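## Task

Carry plate E01 into the OUT nest so it rests level between the nest's locators, with its well A1 at the nest corner labelled A1. Plates E07, E10, E70 and E17 must be left exactly as they were. The plate must stay correctly placed on its own, not only while the robot holds it. Finish with the gripper open and moved away.

## Robot and tools

ROBOT. One four-axis SCARA-style plate mover. From base outward: lift (prismatic, 0.000 to 0.550 m), shoulder (-2.000 to 2.000 rad), elbow (-2.800 to 2.800 rad), wrist yaw (-12.566 to 12.566 rad). The gripper is always level; it can only yaw. Two fingers move together on one opening command. Fingers point along the gripper's +x axis and close along its y axis. end_effector_position is the midpoint between the rubber pads, about 2 to 3 cm behind the fingertips. Plates are told apart only by their ID labels; well A1 sits at the plate's clipped corner.

FRAMES. Results report the hand in the scene frame: origin on the table surface under the arm base, +z up, +y to the left when facing along +x. Position is in metres, orientation as quaternion w,x,y,z. The reported position can be slightly wrong, more so at long reach. Motion offsets, by contrast, are in the gripper's own axes.

ROW FORMAT (shared by both motion tools): five numbers, each in [-1, 1]: dx, dy, dz, rz, opening. The first four are an offset, not a pose: a displacement in gripper axes from the gripper's measured pose when the action (or move) starts. Scale: 1.0 equals 0.6 m for dx, dy, dz and 180 degrees for rz; positive rz turns from gripper +x toward +y. opening is absolute, not an offset: +1 is fully open (0.140 m), -1 is closed (pads still 0.066 m apart). A full close needs about 0.6 s or more.

execute_actions(actions): actions is a list of actions run in sequence. Each action is a table of 0 to 15 rows; each row lasts one control step of 1/30 s, and a table with fewer rows repeats its last row until 15 steps are done (0.5 s per action). Every row in an action is measured from that action's starting measured pose, not from the preceding row. The first action of a call starts from the last pose a result showed. An empty list just returns state and images. Each step, the commanded pose is clipped to within 70 mm and 16 degrees of the measured pose, so a large offset may need several actions; after an action the arm continues at most to the last clipped pose.

move(target, speed, blocking): target is one five-number row as above, an offset from the pose in the most recent result that shows one. The gripper follows a straight path there; speed is top path speed in m/s, 0.002 to 0.5 (default 0.25), turning up to twice that in rad/s. Paths last 0.5 to 10 s and are cut off at 10 s. The opening is applied at the start. The path ignores obstacles, the hand lags and can exceed the speed, especially with the arm almost straight. Faster contact hits harder; aiming farther past a contact presses harder. The result adds a move: line giving the ending (done, off_target, moving, held, fault), active limits (paced = pose clipped; held = some steps blocked, after which the arm may jump fast) and distance to target. With blocking=false the result arrives after 0.5 s while the arm keeps going; call wait(0) to check, and wait or stop before sending any other motion.

wait(seconds): 0 to 10 s; the arm keeps its last command, and a running move continues (returns early when it ends). stop(): brakes a running move; needs stopping distance, more at speed; fingers keep moving. zoom_image(camera, region): camera is cam_head_left, cam_head_right, cam_high, cam_low or cam_wrist; region is [x0, y0, x1, y1] pixels in that camera's last image, top-left origin, at most 504 by 504. Image sizes: 672x504 for the four fixed cameras, 504x504 for cam_wrist (fisheye). finished_scene(scene): integer number of the current scene; irreversible, ends it and reports success. Only call it once the plate rests alone and the gripper is open and clear.

RESULTS. Joint positions gives lift (m), shoulder, elbow, wrist yaw (rad), then pad gap (m). grip_measured is the finger opening on the command scale; readings may be off by about 1 mm, consistently within a scene. Hand target is the pose the controller is currently driving to. A pose unreachable line means a clearance check altered or blocked the command. Action calls list step readings of end_effector_position; HELD marks held-back steps.

GRIPPING. To hold a plate, command an opening below grip_measured: about 0.04 below holds firmly, less holds gently. Pad force tops out near 18 N; a fast close can squeeze harder or even spring the fingers open. Held parts may be briefly tugged, so grip securely.

AVOID. Keep the elbow more than 0.4 rad from 0, or the arm may fold and fault. Contact torque reaching a load limit (lift 57 N, shoulder 8.55 N m, elbow 4.27 N m, wrist yaw 1.42 N m, including the held load) halts the arm for 10 s and discards the rest of the call. Holding loads heats motors: MOTOR HOT appears from 85 °C, and at 100 °C an OVER-TEMPERATURE FAULT brakes the arm until cooled. Do not drop plates, slam, push hard, disturb the other plates or knock anything off the table. Offsets are from measured poses, so repeating one against a rigid object does not press harder, but against something yielding it does. The arm holds its last command while you think, so finish risky contacts quickly and efficiently.

Each tool is called after "Call:" as name([rows], argument=value, ...), one row to a line, values as JSON.

## Session

I'll start by looking at the current state of the scene.

Call:
execute_actions(actions=[])

Scene clock: 0.00 s.
end_effector_position=(+0.3654, +0.3810, +0.4088) grip_measured=+0.98 end_effector_quat_wxyz=(+0.631, +0.000, +0.000, +0.776)
Joint positions: [ 0.404  1.636  1.357 -1.217  0.139]
Motor temperatures (°C, as the motors report them): [38 23 22 23]
Hand target: +0.365, +0.381, +0.409; +0.631, +0.000, +0.000, +0.776

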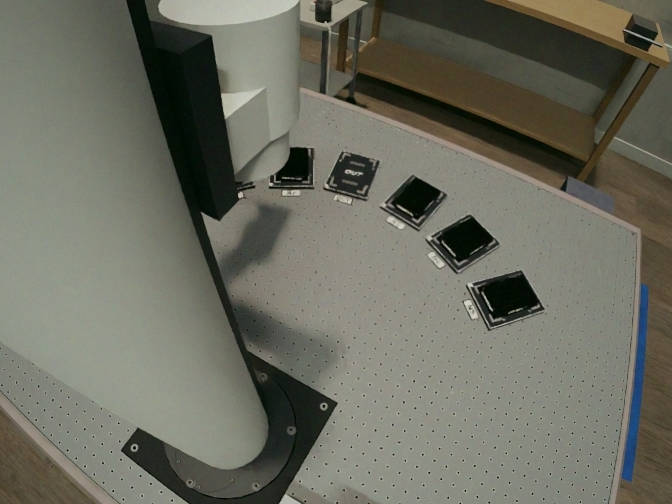

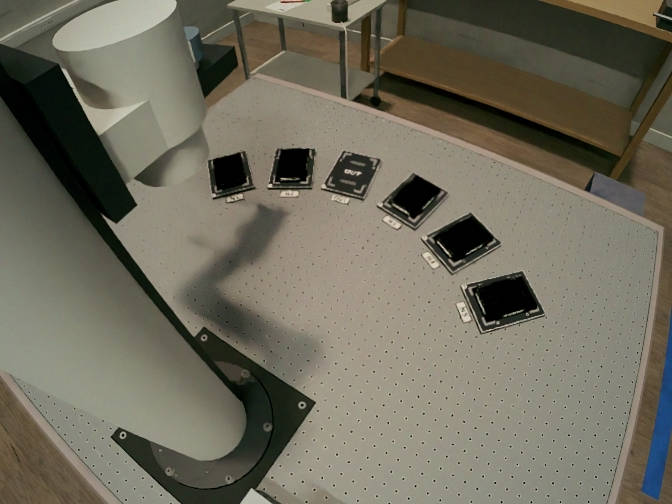

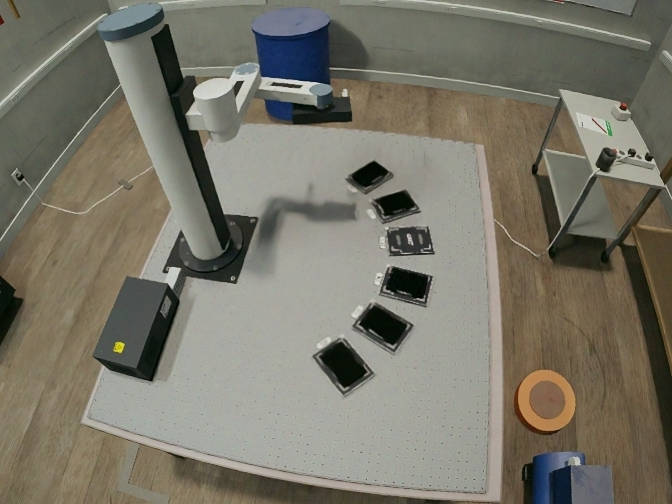

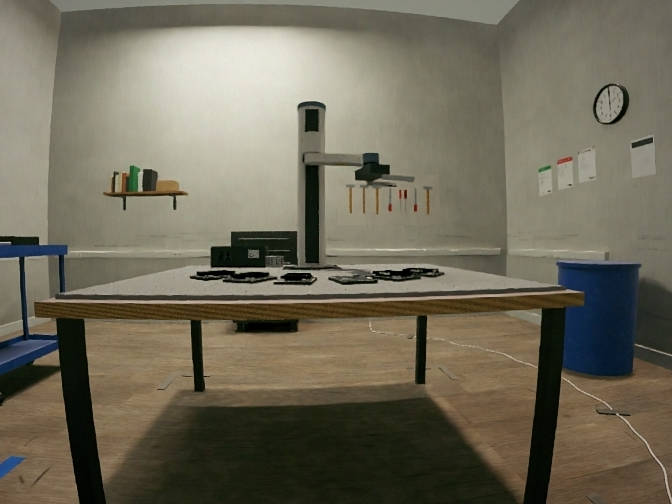

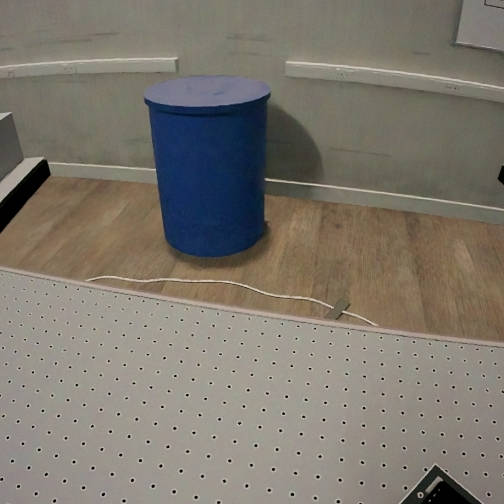

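Call:
zoom_image(camera="cam_head_right", region=[190, 130, 400, 220])

Call:
zoom_image(camera="cam_head_right", region=[360, 160, 560, 350])

Call:
zoom_image(camera="cam_high", region=[300, 150, 460, 410])

Region (190, 130, 400, 220) of cam_head_right's 672x504 image, scaled by 2.400, with more detail than that image has; it fills the top 216 rows of this view, and the rest is white.

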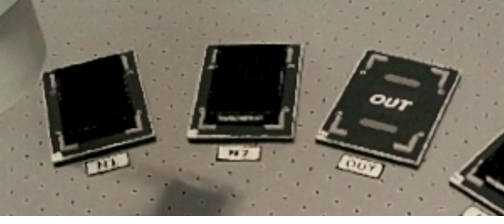

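Region (360, 160, 560, 350) of cam_head_right's 672x504 image, scaled by 2.520, with more detail than that image has; it fills the top 479 rows of this view, and the rest is white.

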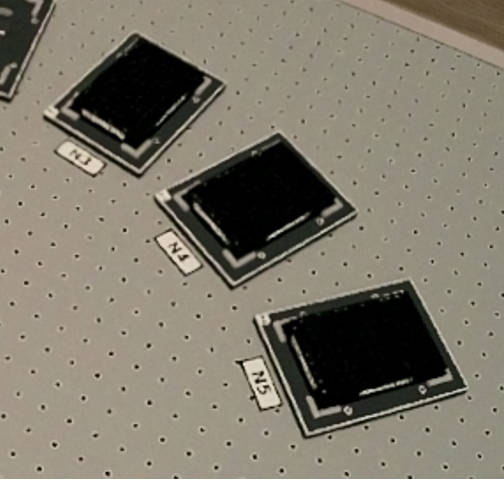

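Region (300, 150, 460, 410) of cam_high's 672x504 image, scaled by 1.938, with more detail than that image has; it fills the left 310 columns of this view, and the rest is white.

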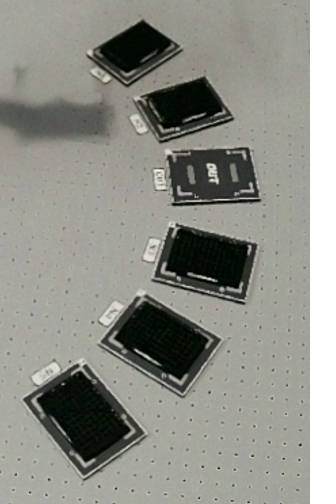

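Call:
zoom_image(camera="cam_head_right", region=[200, 140, 270, 210])

Call:
zoom_image(camera="cam_head_right", region=[260, 140, 330, 210])

Call:
zoom_image(camera="cam_head_right", region=[315, 140, 390, 215])

Call:
zoom_image(camera="cam_head_right", region=[370, 165, 455, 240])

Call:
zoom_image(camera="cam_head_right", region=[415, 205, 510, 285])

Call:
zoom_image(camera="cam_head_right", region=[450, 260, 555, 345])

Region (200, 140, 270, 210) of cam_head_right's 672x504 image, scaled by 7.200, with more detail than that image has.

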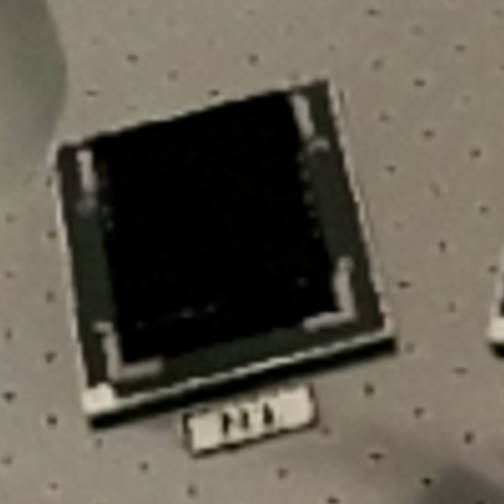

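Region (260, 140, 330, 210) of cam_head_right's 672x504 image, scaled by 7.200, with more detail than that image has.

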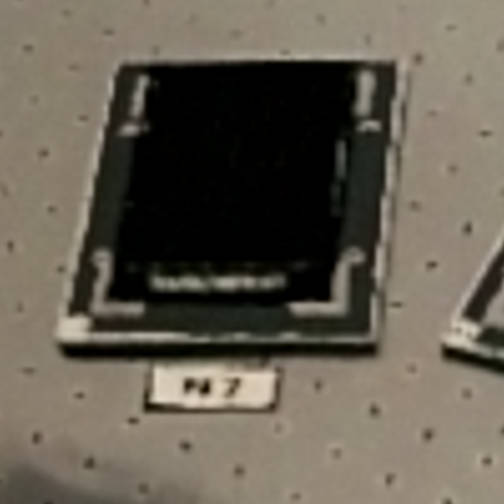

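Region (315, 140, 390, 215) of cam_head_right's 672x504 image, scaled by 6.720, with more detail than that image has.

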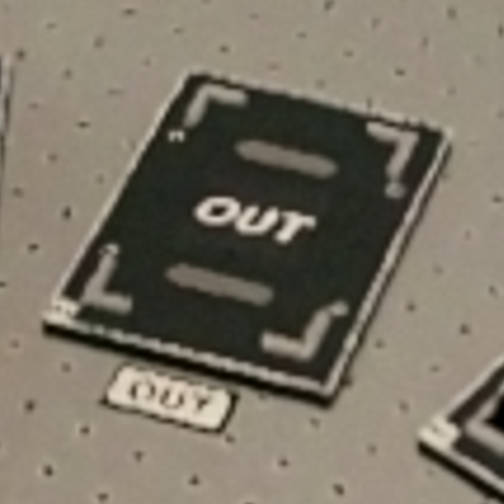

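Region (370, 165, 455, 240) of cam_head_right's 672x504 image, scaled by 5.929, with more detail than that image has; it fills the top 445 rows of this view, and the rest is white.

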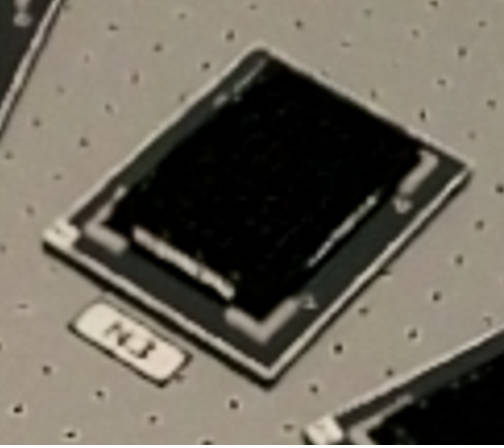

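Region (415, 205, 510, 285) of cam_head_right's 672x504 image, scaled by 5.305, with more detail than that image has; it fills the top 424 rows of this view, and the rest is white.

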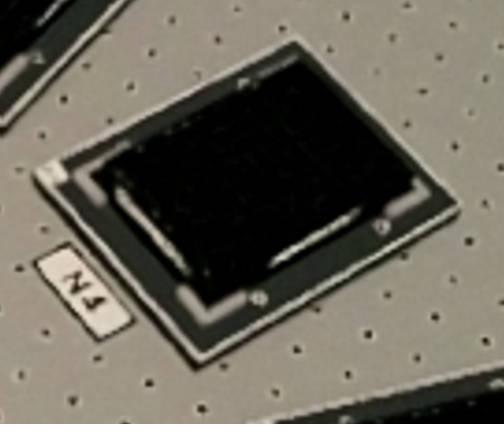

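Region (450, 260, 555, 345) of cam_head_right's 672x504 image, scaled by 4.800, with more detail than that image has; it fills the top 408 rows of this view, and the rest is white.

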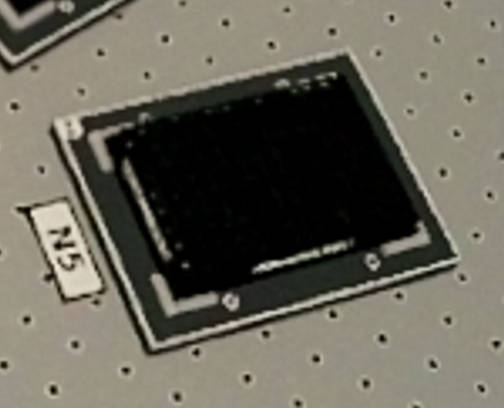

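Call:
zoom_image(camera="cam_low", region=[180, 250, 330, 300])

Call:
zoom_image(camera="cam_low", region=[320, 250, 460, 300])

Call:
zoom_image(camera="cam_wrist", region=[370, 420, 504, 504])

Call:
zoom_image(camera="cam_high", region=[335, 150, 435, 230])

Region (180, 250, 330, 300) of cam_low's 672x504 image, scaled by 3.360, with more detail than that image has.

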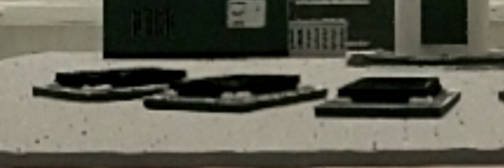

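Region (320, 250, 460, 300) of cam_low's 672x504 image, scaled by 3.600, with more detail than that image has; it fills the top 180 rows of this view, and the rest is white.

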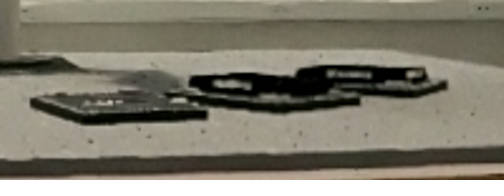

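Region (370, 420, 504, 504) of cam_wrist's 504x504 image, scaled by 3.761, with more detail than that image has; it fills the top 316 rows of this view, and the rest is white.

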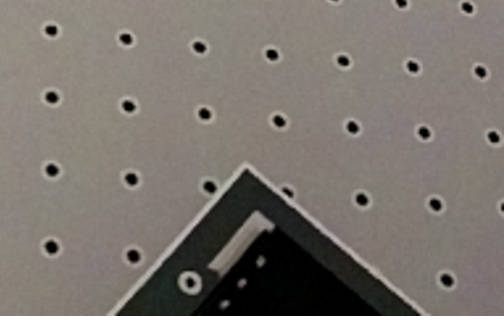

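Region (335, 150, 435, 230) of cam_high's 672x504 image, scaled by 5.040, with more detail than that image has; it fills the top 403 rows of this view, and the rest is white.

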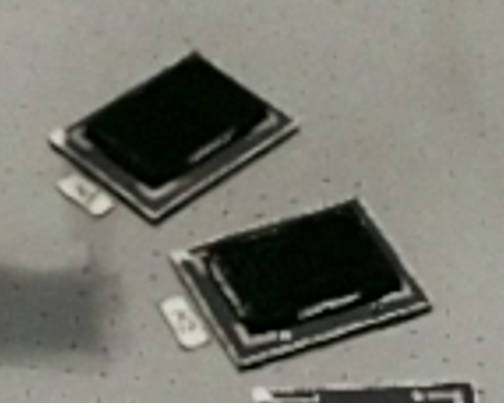

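Call:
move(target=[-0.3965, -0.2692, -0.53, -0.1487, 1], speed=0.5)

Scene clock: 3.37 s.
end_effector_position=(+0.5721, +0.1811, +0.0908) grip_measured=+0.98 end_effector_quat_wxyz=(+0.793, +0.000, +0.000, +0.609)
Joint positions: [ 0.086  0.846  1.544 -1.081  0.139]
Motor temperatures (°C, as the motors report them): [38 23 22 23]
Hand target: +0.572, +0.181, +0.091; +0.793, +0.000, +0.000, +0.609
Off the commanded pose: 0.000 m, 0 deg.
move: done; limits=paced

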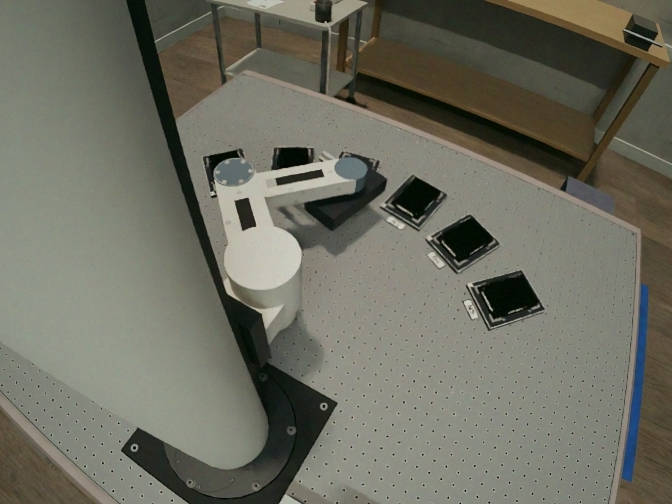

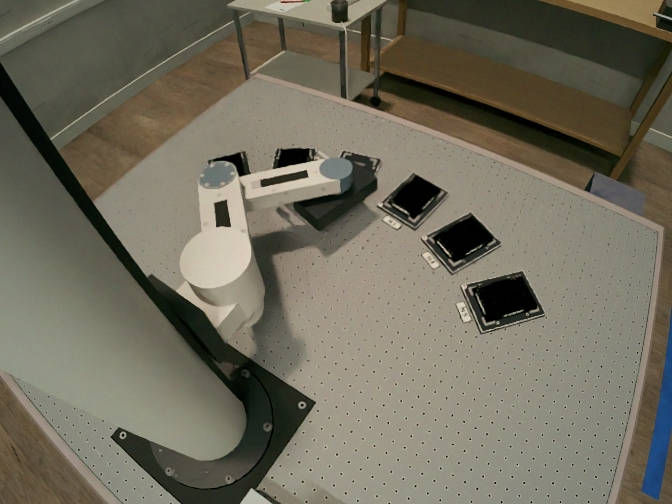

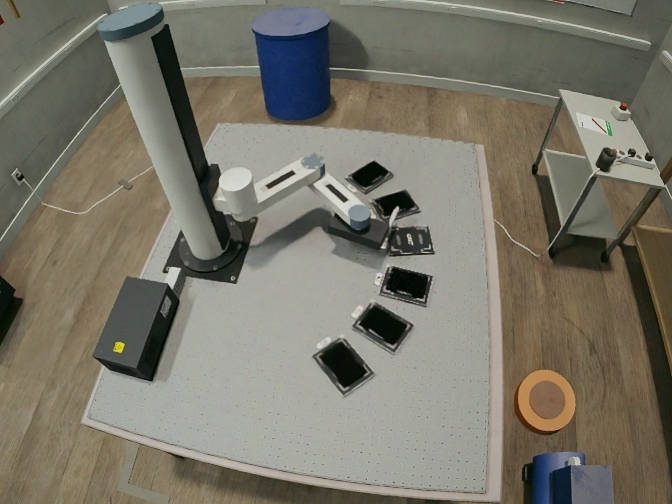

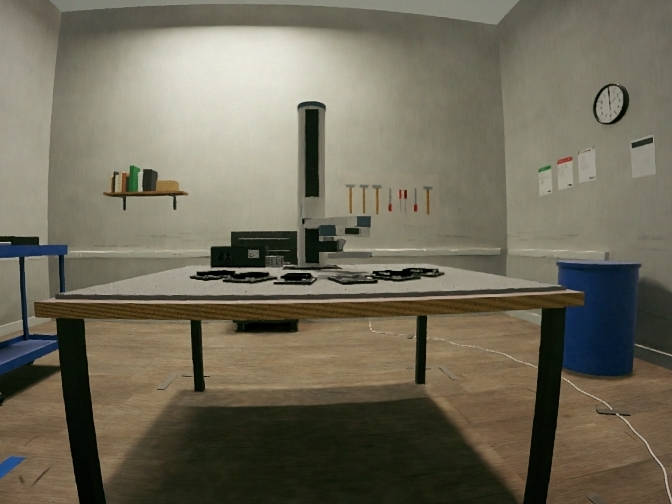

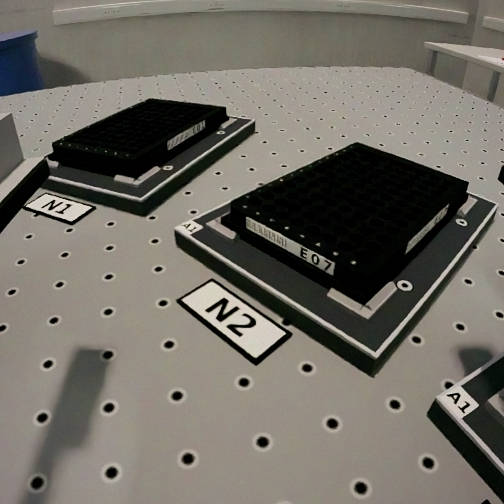

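Call:
zoom_image(camera="cam_wrist", region=[140, 95, 260, 195])

Call:
zoom_image(camera="cam_wrist", region=[20, 80, 280, 240])

Call:
zoom_image(camera="cam_wrist", region=[160, 130, 504, 390])

Region (140, 95, 260, 195) of cam_wrist's 504x504 image, scaled by 4.200, with more detail than that image has.

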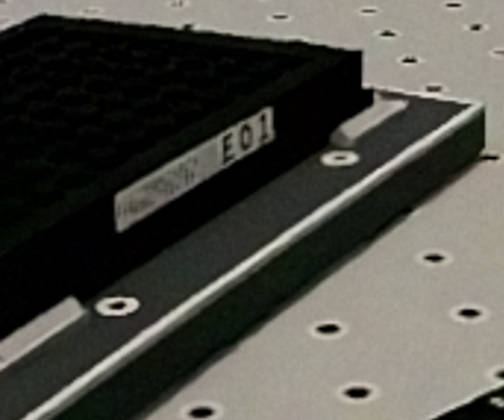

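Region (20, 80, 280, 240) of cam_wrist's 504x504 image, scaled by 1.938, with more detail than that image has; it fills the top 310 rows of this view, and the rest is white.

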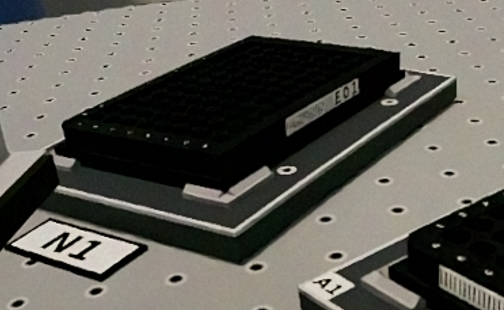

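Region (160, 130, 504, 390) of cam_wrist's 504x504 image, scaled by 1.465, with more detail than that image has; it fills the top 381 rows of this view, and the rest is white.

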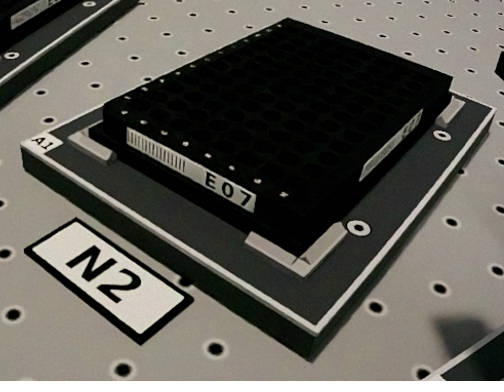

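Call:
zoom_image(camera="cam_wrist", region=[0, 100, 120, 240])

Call:
zoom_image(camera="cam_wrist", region=[310, 250, 440, 390])

Call:
zoom_image(camera="cam_wrist", region=[160, 180, 280, 280])

Call:
zoom_image(camera="cam_wrist", region=[380, 330, 504, 504])

Call:
zoom_image(camera="cam_low", region=[280, 200, 400, 300])

Region (0, 100, 120, 240) of cam_wrist's 504x504 image, scaled by 3.600, with more detail than that image has; it fills the left 432 columns of this view, and the rest is white.

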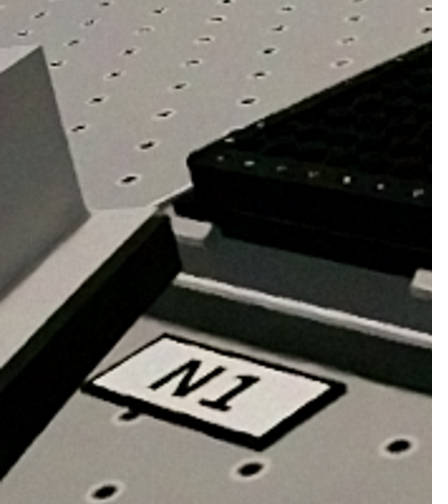

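Region (310, 250, 440, 390) of cam_wrist's 504x504 image, scaled by 3.600, with more detail than that image has; it fills the left 468 columns of this view, and the rest is white.

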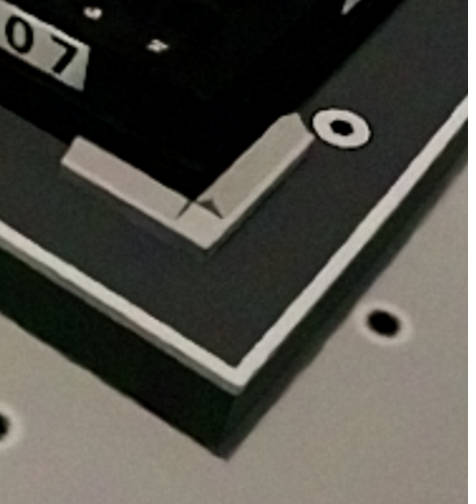

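Region (160, 180, 280, 280) of cam_wrist's 504x504 image, scaled by 4.200, with more detail than that image has.

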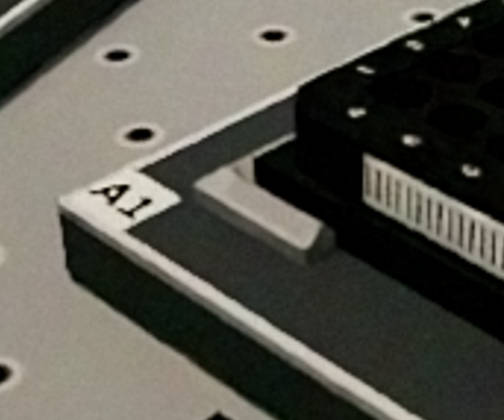

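Region (380, 330, 504, 504) of cam_wrist's 504x504 image, scaled by 2.897, with more detail than that image has; it fills the left 359 columns of this view, and the rest is white.

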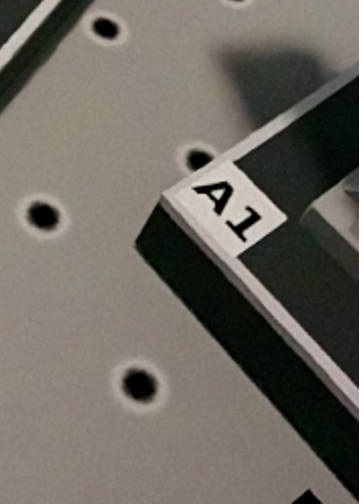

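Region (280, 200, 400, 300) of cam_low's 672x504 image, scaled by 4.200, with more detail than that image has.

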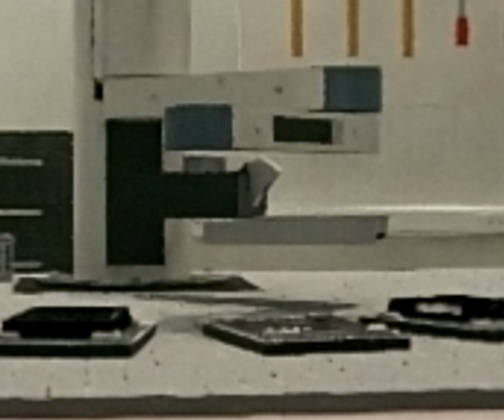

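Call:
execute_actions([
  [[0.0007,-0.0040,0,-0.0061,1],[0.0022,-0.0152,0,-0.0230,1],[0.0031,-0.0321,0,-0.0488,1],[0.0022,-0.0532,0,-0.0815,1],[-0.0018,-0.0767,0,-0.1192,1],[-0.0096,-0.1007,0,-0.1598,1],[-0.0210,-0.1233,0,-0.2014,1],[-0.0351,-0.1432,0,-0.2419,1],[-0.0508,-0.1593,0,-0.2796,1],[-0.0660,-0.1713,0,-0.3123,1],[-0.0791,-0.1793,0,-0.3381,1],[-0.0880,-0.1838,0,-0.3550,1],[-0.0913,-0.1853,0,-0.3611,1]],
])

Scene clock: 7.73 s.
end_effector_position=(+0.6601, +0.0918, +0.0908) grip_measured=+0.98 end_effector_quat_wxyz=(+0.982, +0.000, +0.000, +0.188)
Joint positions: [ 0.086  0.847  1.509 -1.977  0.139]
Motor temperatures (°C, as the motors report them): [38 23 22 23]
Hand target: +0.660, +0.098, +0.091; +0.994, +0.000, +0.000, +0.112
Off the commanded pose: 0.009 m, 12 deg.
Step readings (end_effector_position):
0: (+0.5721, +0.1811, +0.0908)
1: (+0.5722, +0.1811, +0.0908)
2: (+0.5741, +0.1809, +0.0908)
4: (+0.5837, +0.1786, +0.0908)
8: (+0.6159, +0.1585, +0.0908)
15: end_effector_position above

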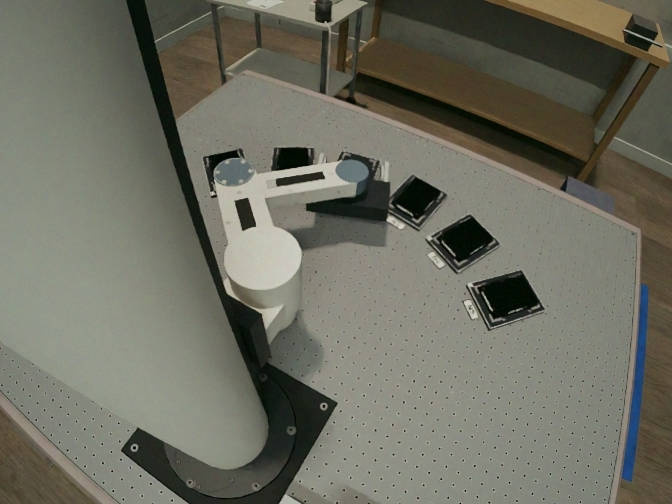

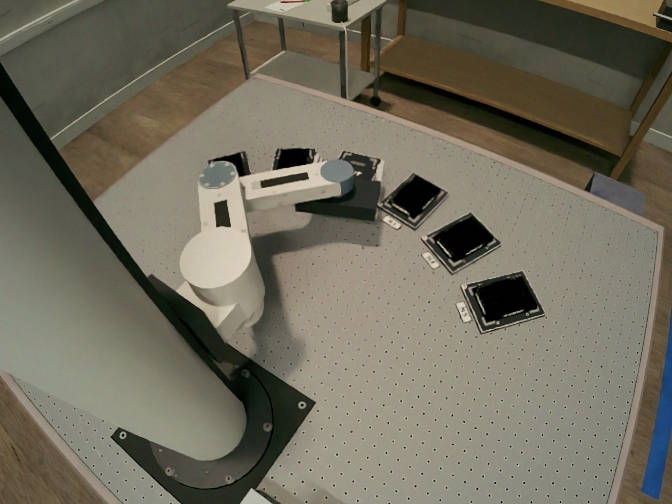

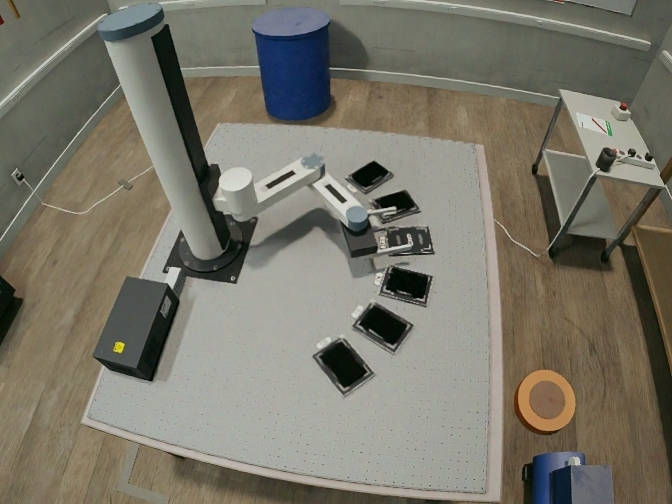

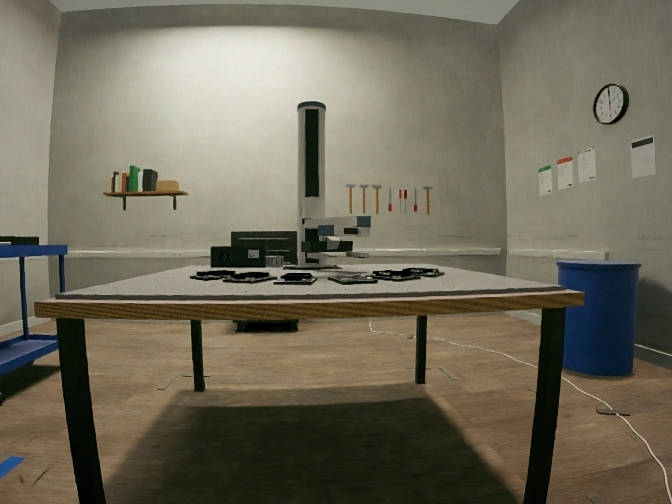

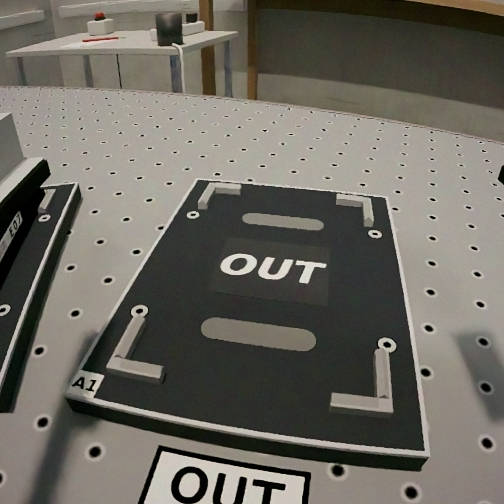

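Call:
wait(seconds=0.6)

Scene clock: 8.43 s.
end_effector_position=(+0.6605, +0.0978, +0.0908) grip_measured=+0.98 end_effector_quat_wxyz=(+0.994, +0.000, +0.000, +0.112)
Joint positions: [ 0.086  0.928  1.498 -2.202  0.139]
Motor temperatures (°C, as the motors report them): [38 23 23 23]
Hand target: +0.660, +0.098, +0.091; +0.994, +0.000, +0.000, +0.112
Off the commanded pose: 0.005 m, 3 deg.
wait: 0.60 s; at rest by 0.23 s

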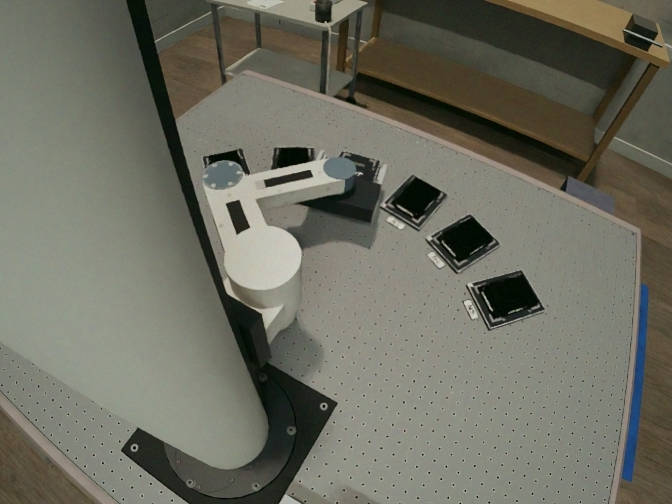

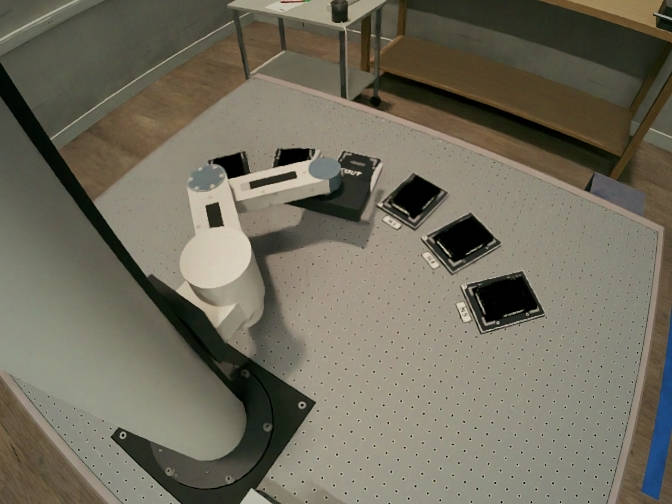

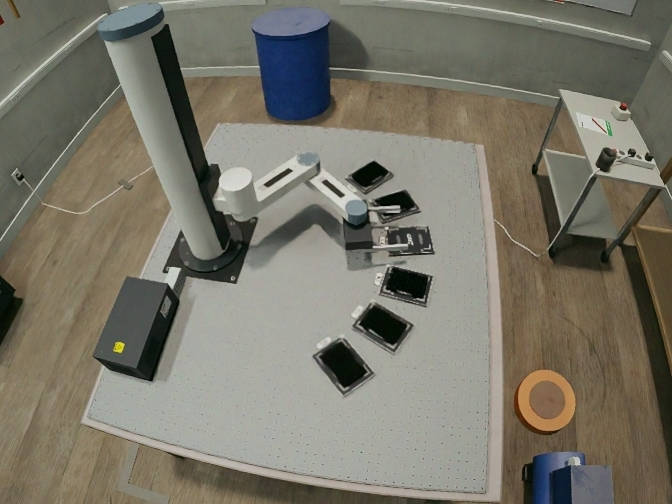

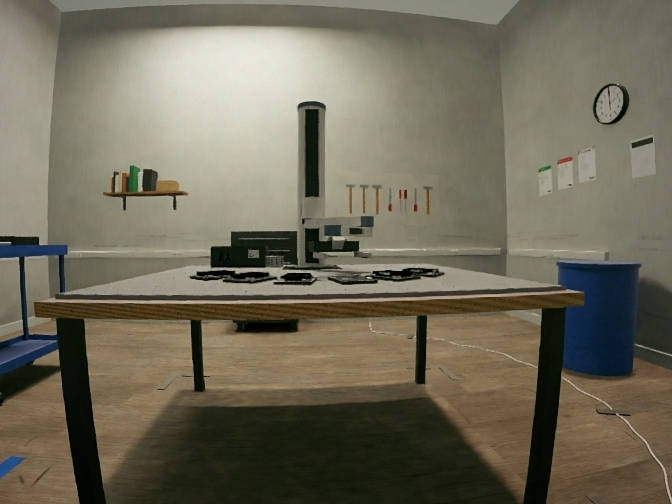

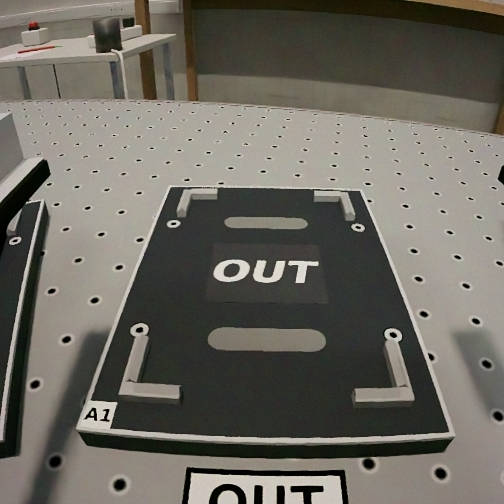

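Call:
zoom_image(camera="cam_wrist", region=[150, 175, 234, 245])

Call:
zoom_image(camera="cam_wrist", region=[300, 175, 384, 245])

Call:
zoom_image(camera="cam_wrist", region=[70, 310, 196, 450])

Call:
zoom_image(camera="cam_wrist", region=[340, 320, 466, 460])

Region (150, 175, 234, 245) of cam_wrist's 504x504 image, scaled by 6.000, with more detail than that image has.

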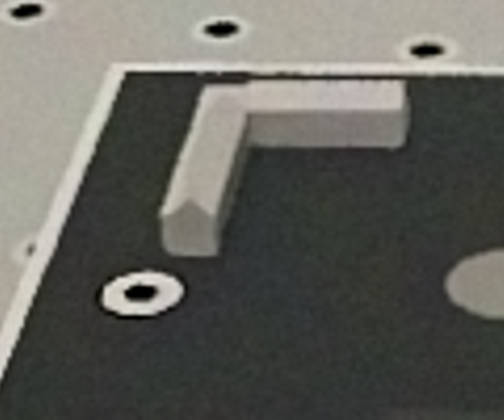

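Region (300, 175, 384, 245) of cam_wrist's 504x504 image, scaled by 6.000, with more detail than that image has.

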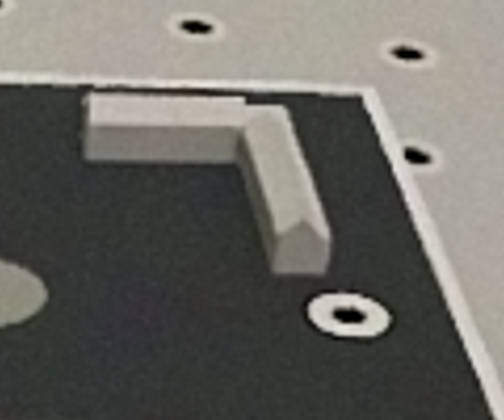

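Region (70, 310, 196, 450) of cam_wrist's 504x504 image, scaled by 3.600, with more detail than that image has; it fills the left 454 columns of this view, and the rest is white.

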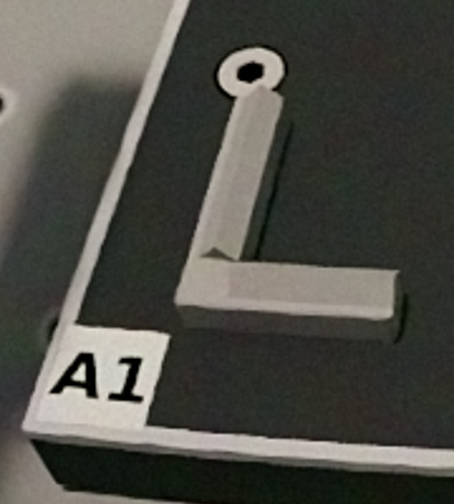

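Region (340, 320, 466, 460) of cam_wrist's 504x504 image, scaled by 3.600, with more detail than that image has; it fills the left 454 columns of this view, and the rest is white.

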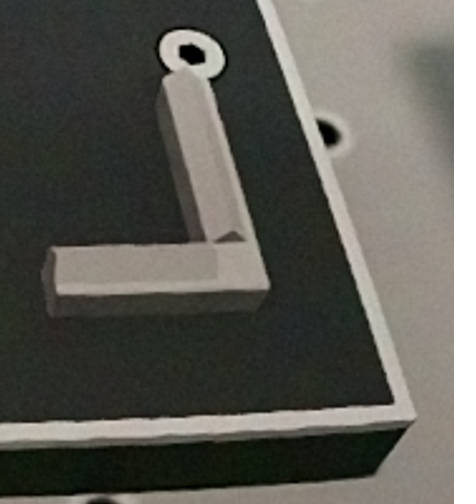

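Call:
zoom_image(camera="cam_wrist", region=[160, 210, 188, 238])

Call:
zoom_image(camera="cam_wrist", region=[344, 214, 372, 242])

Call:
zoom_image(camera="cam_wrist", region=[126, 316, 154, 344])

Call:
zoom_image(camera="cam_wrist", region=[379, 321, 407, 349])

Region (160, 210, 188, 238) of cam_wrist's 504x504 image, scaled by 18.000, with more detail than that image has.

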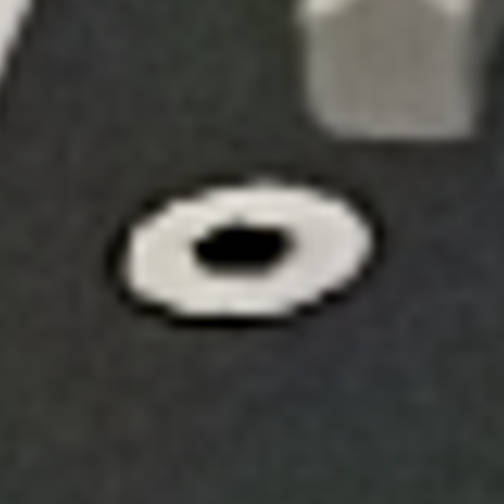

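Region (344, 214, 372, 242) of cam_wrist's 504x504 image, scaled by 18.000, with more detail than that image has.

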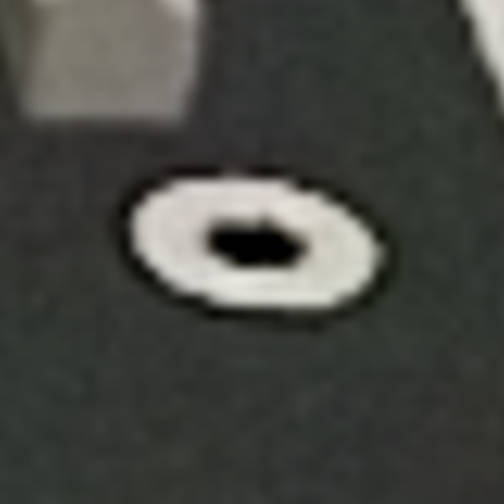

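Region (126, 316, 154, 344) of cam_wrist's 504x504 image, scaled by 18.000, with more detail than that image has.

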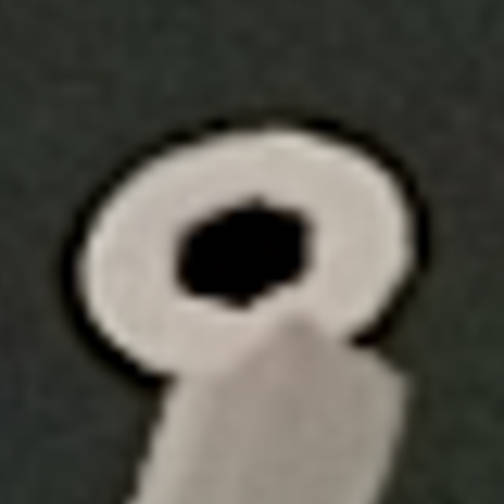

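Region (379, 321, 407, 349) of cam_wrist's 504x504 image, scaled by 18.000, with more detail than that image has.

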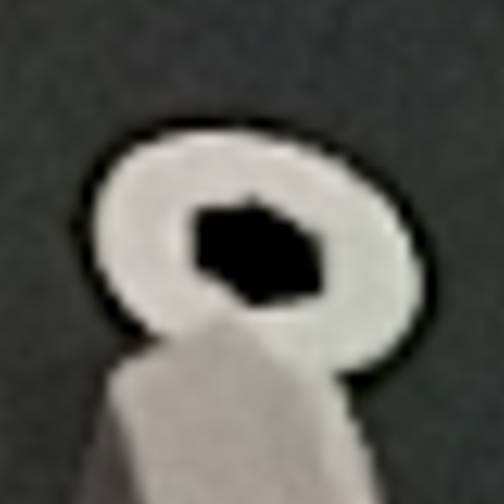

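Call:
move(target=[-0.15225, 0.51135, 0, 0.2064, -0.19], speed=0.5)

Scene clock: 11.57 s.
end_effector_position=(+0.5032, +0.3766, +0.0908) grip_measured=-0.19 end_effector_quat_wxyz=(+0.906, +0.000, +0.000, +0.423)
Joint positions: [ 0.086  1.576  1.521 -2.224  0.096]
Motor temperatures (°C, as the motors report them): [38 23 23 23]
Hand target: +0.503, +0.377, +0.091; +0.906, +0.000, +0.000, +0.423
Off the commanded pose: 0.000 m, 0 deg.
move: done; limits=paced

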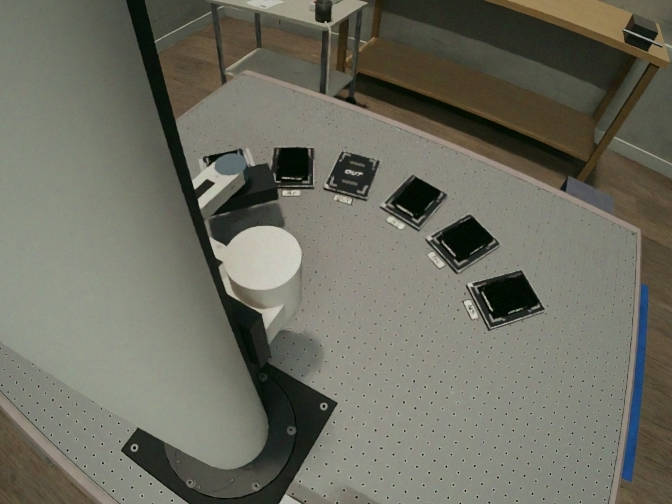

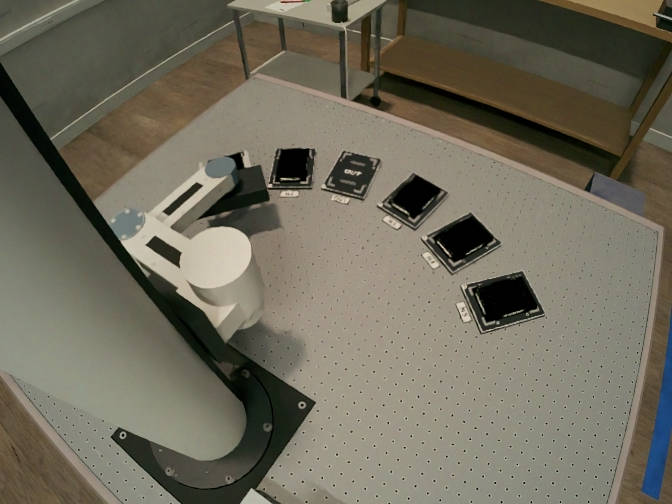

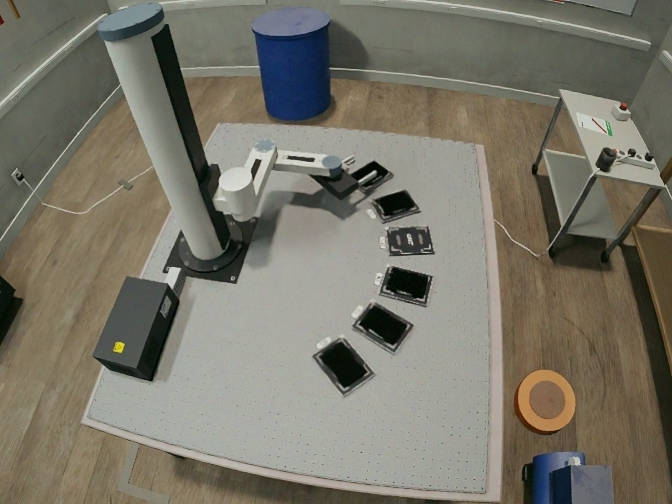

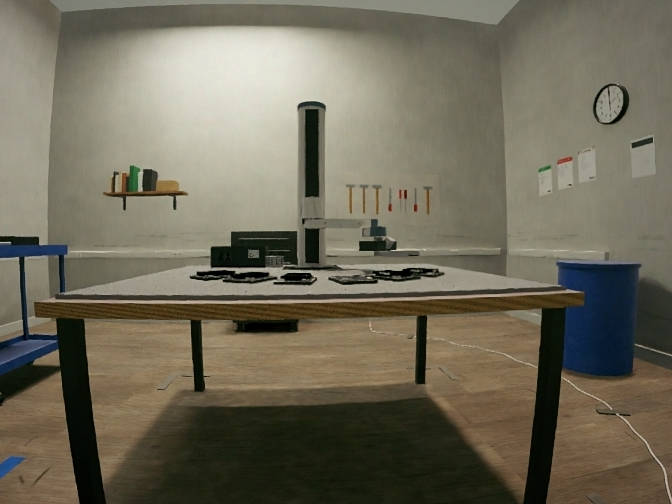

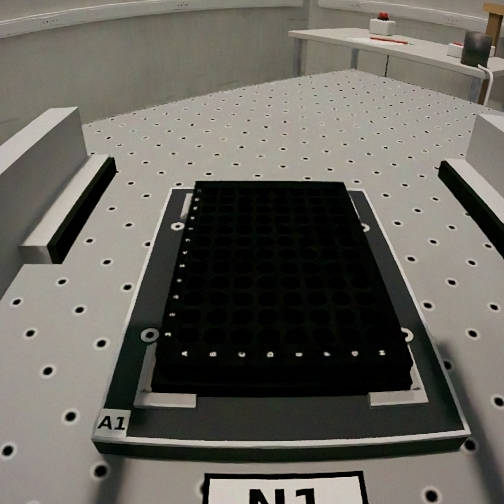

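Call:
zoom_image(camera="cam_wrist", region=[85, 315, 225, 455])

Call:
zoom_image(camera="cam_wrist", region=[345, 315, 485, 455])

Call:
zoom_image(camera="cam_wrist", region=[150, 170, 234, 245])

Call:
zoom_image(camera="cam_wrist", region=[310, 170, 394, 245])

Region (85, 315, 225, 455) of cam_wrist's 504x504 image, scaled by 3.600, with more detail than that image has.

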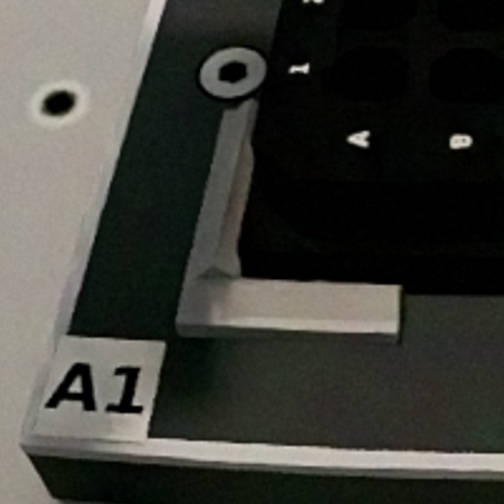

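Region (345, 315, 485, 455) of cam_wrist's 504x504 image, scaled by 3.600, with more detail than that image has.

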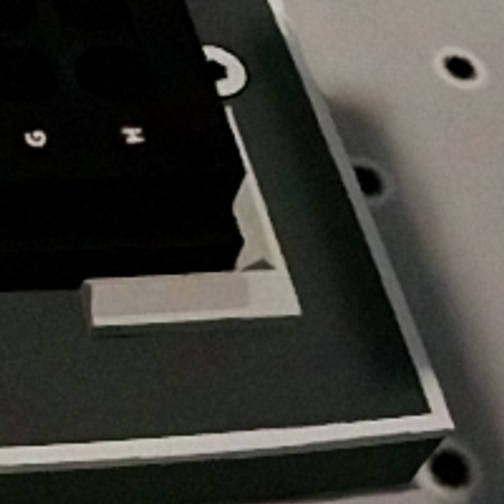

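Region (150, 170, 234, 245) of cam_wrist's 504x504 image, scaled by 6.000, with more detail than that image has; it fills the top 450 rows of this view, and the rest is white.

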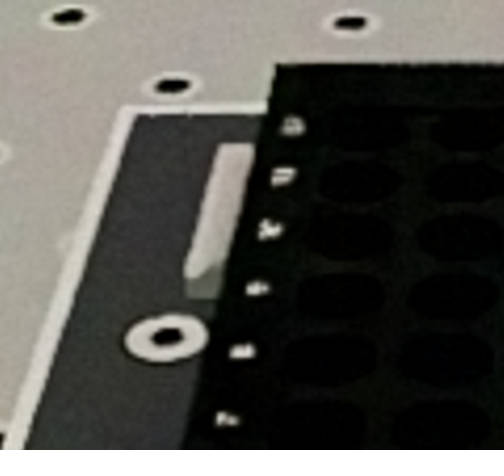

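Region (310, 170, 394, 245) of cam_wrist's 504x504 image, scaled by 6.000, with more detail than that image has; it fills the top 450 rows of this view, and the rest is white.

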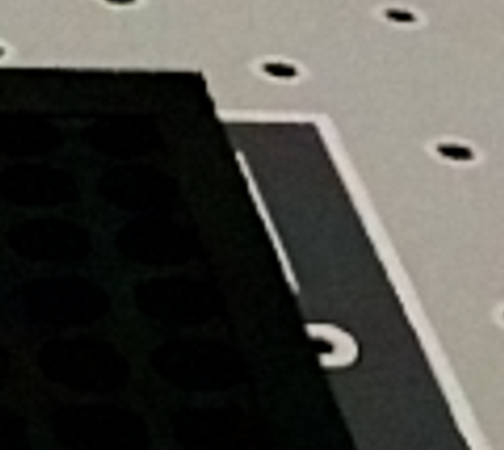

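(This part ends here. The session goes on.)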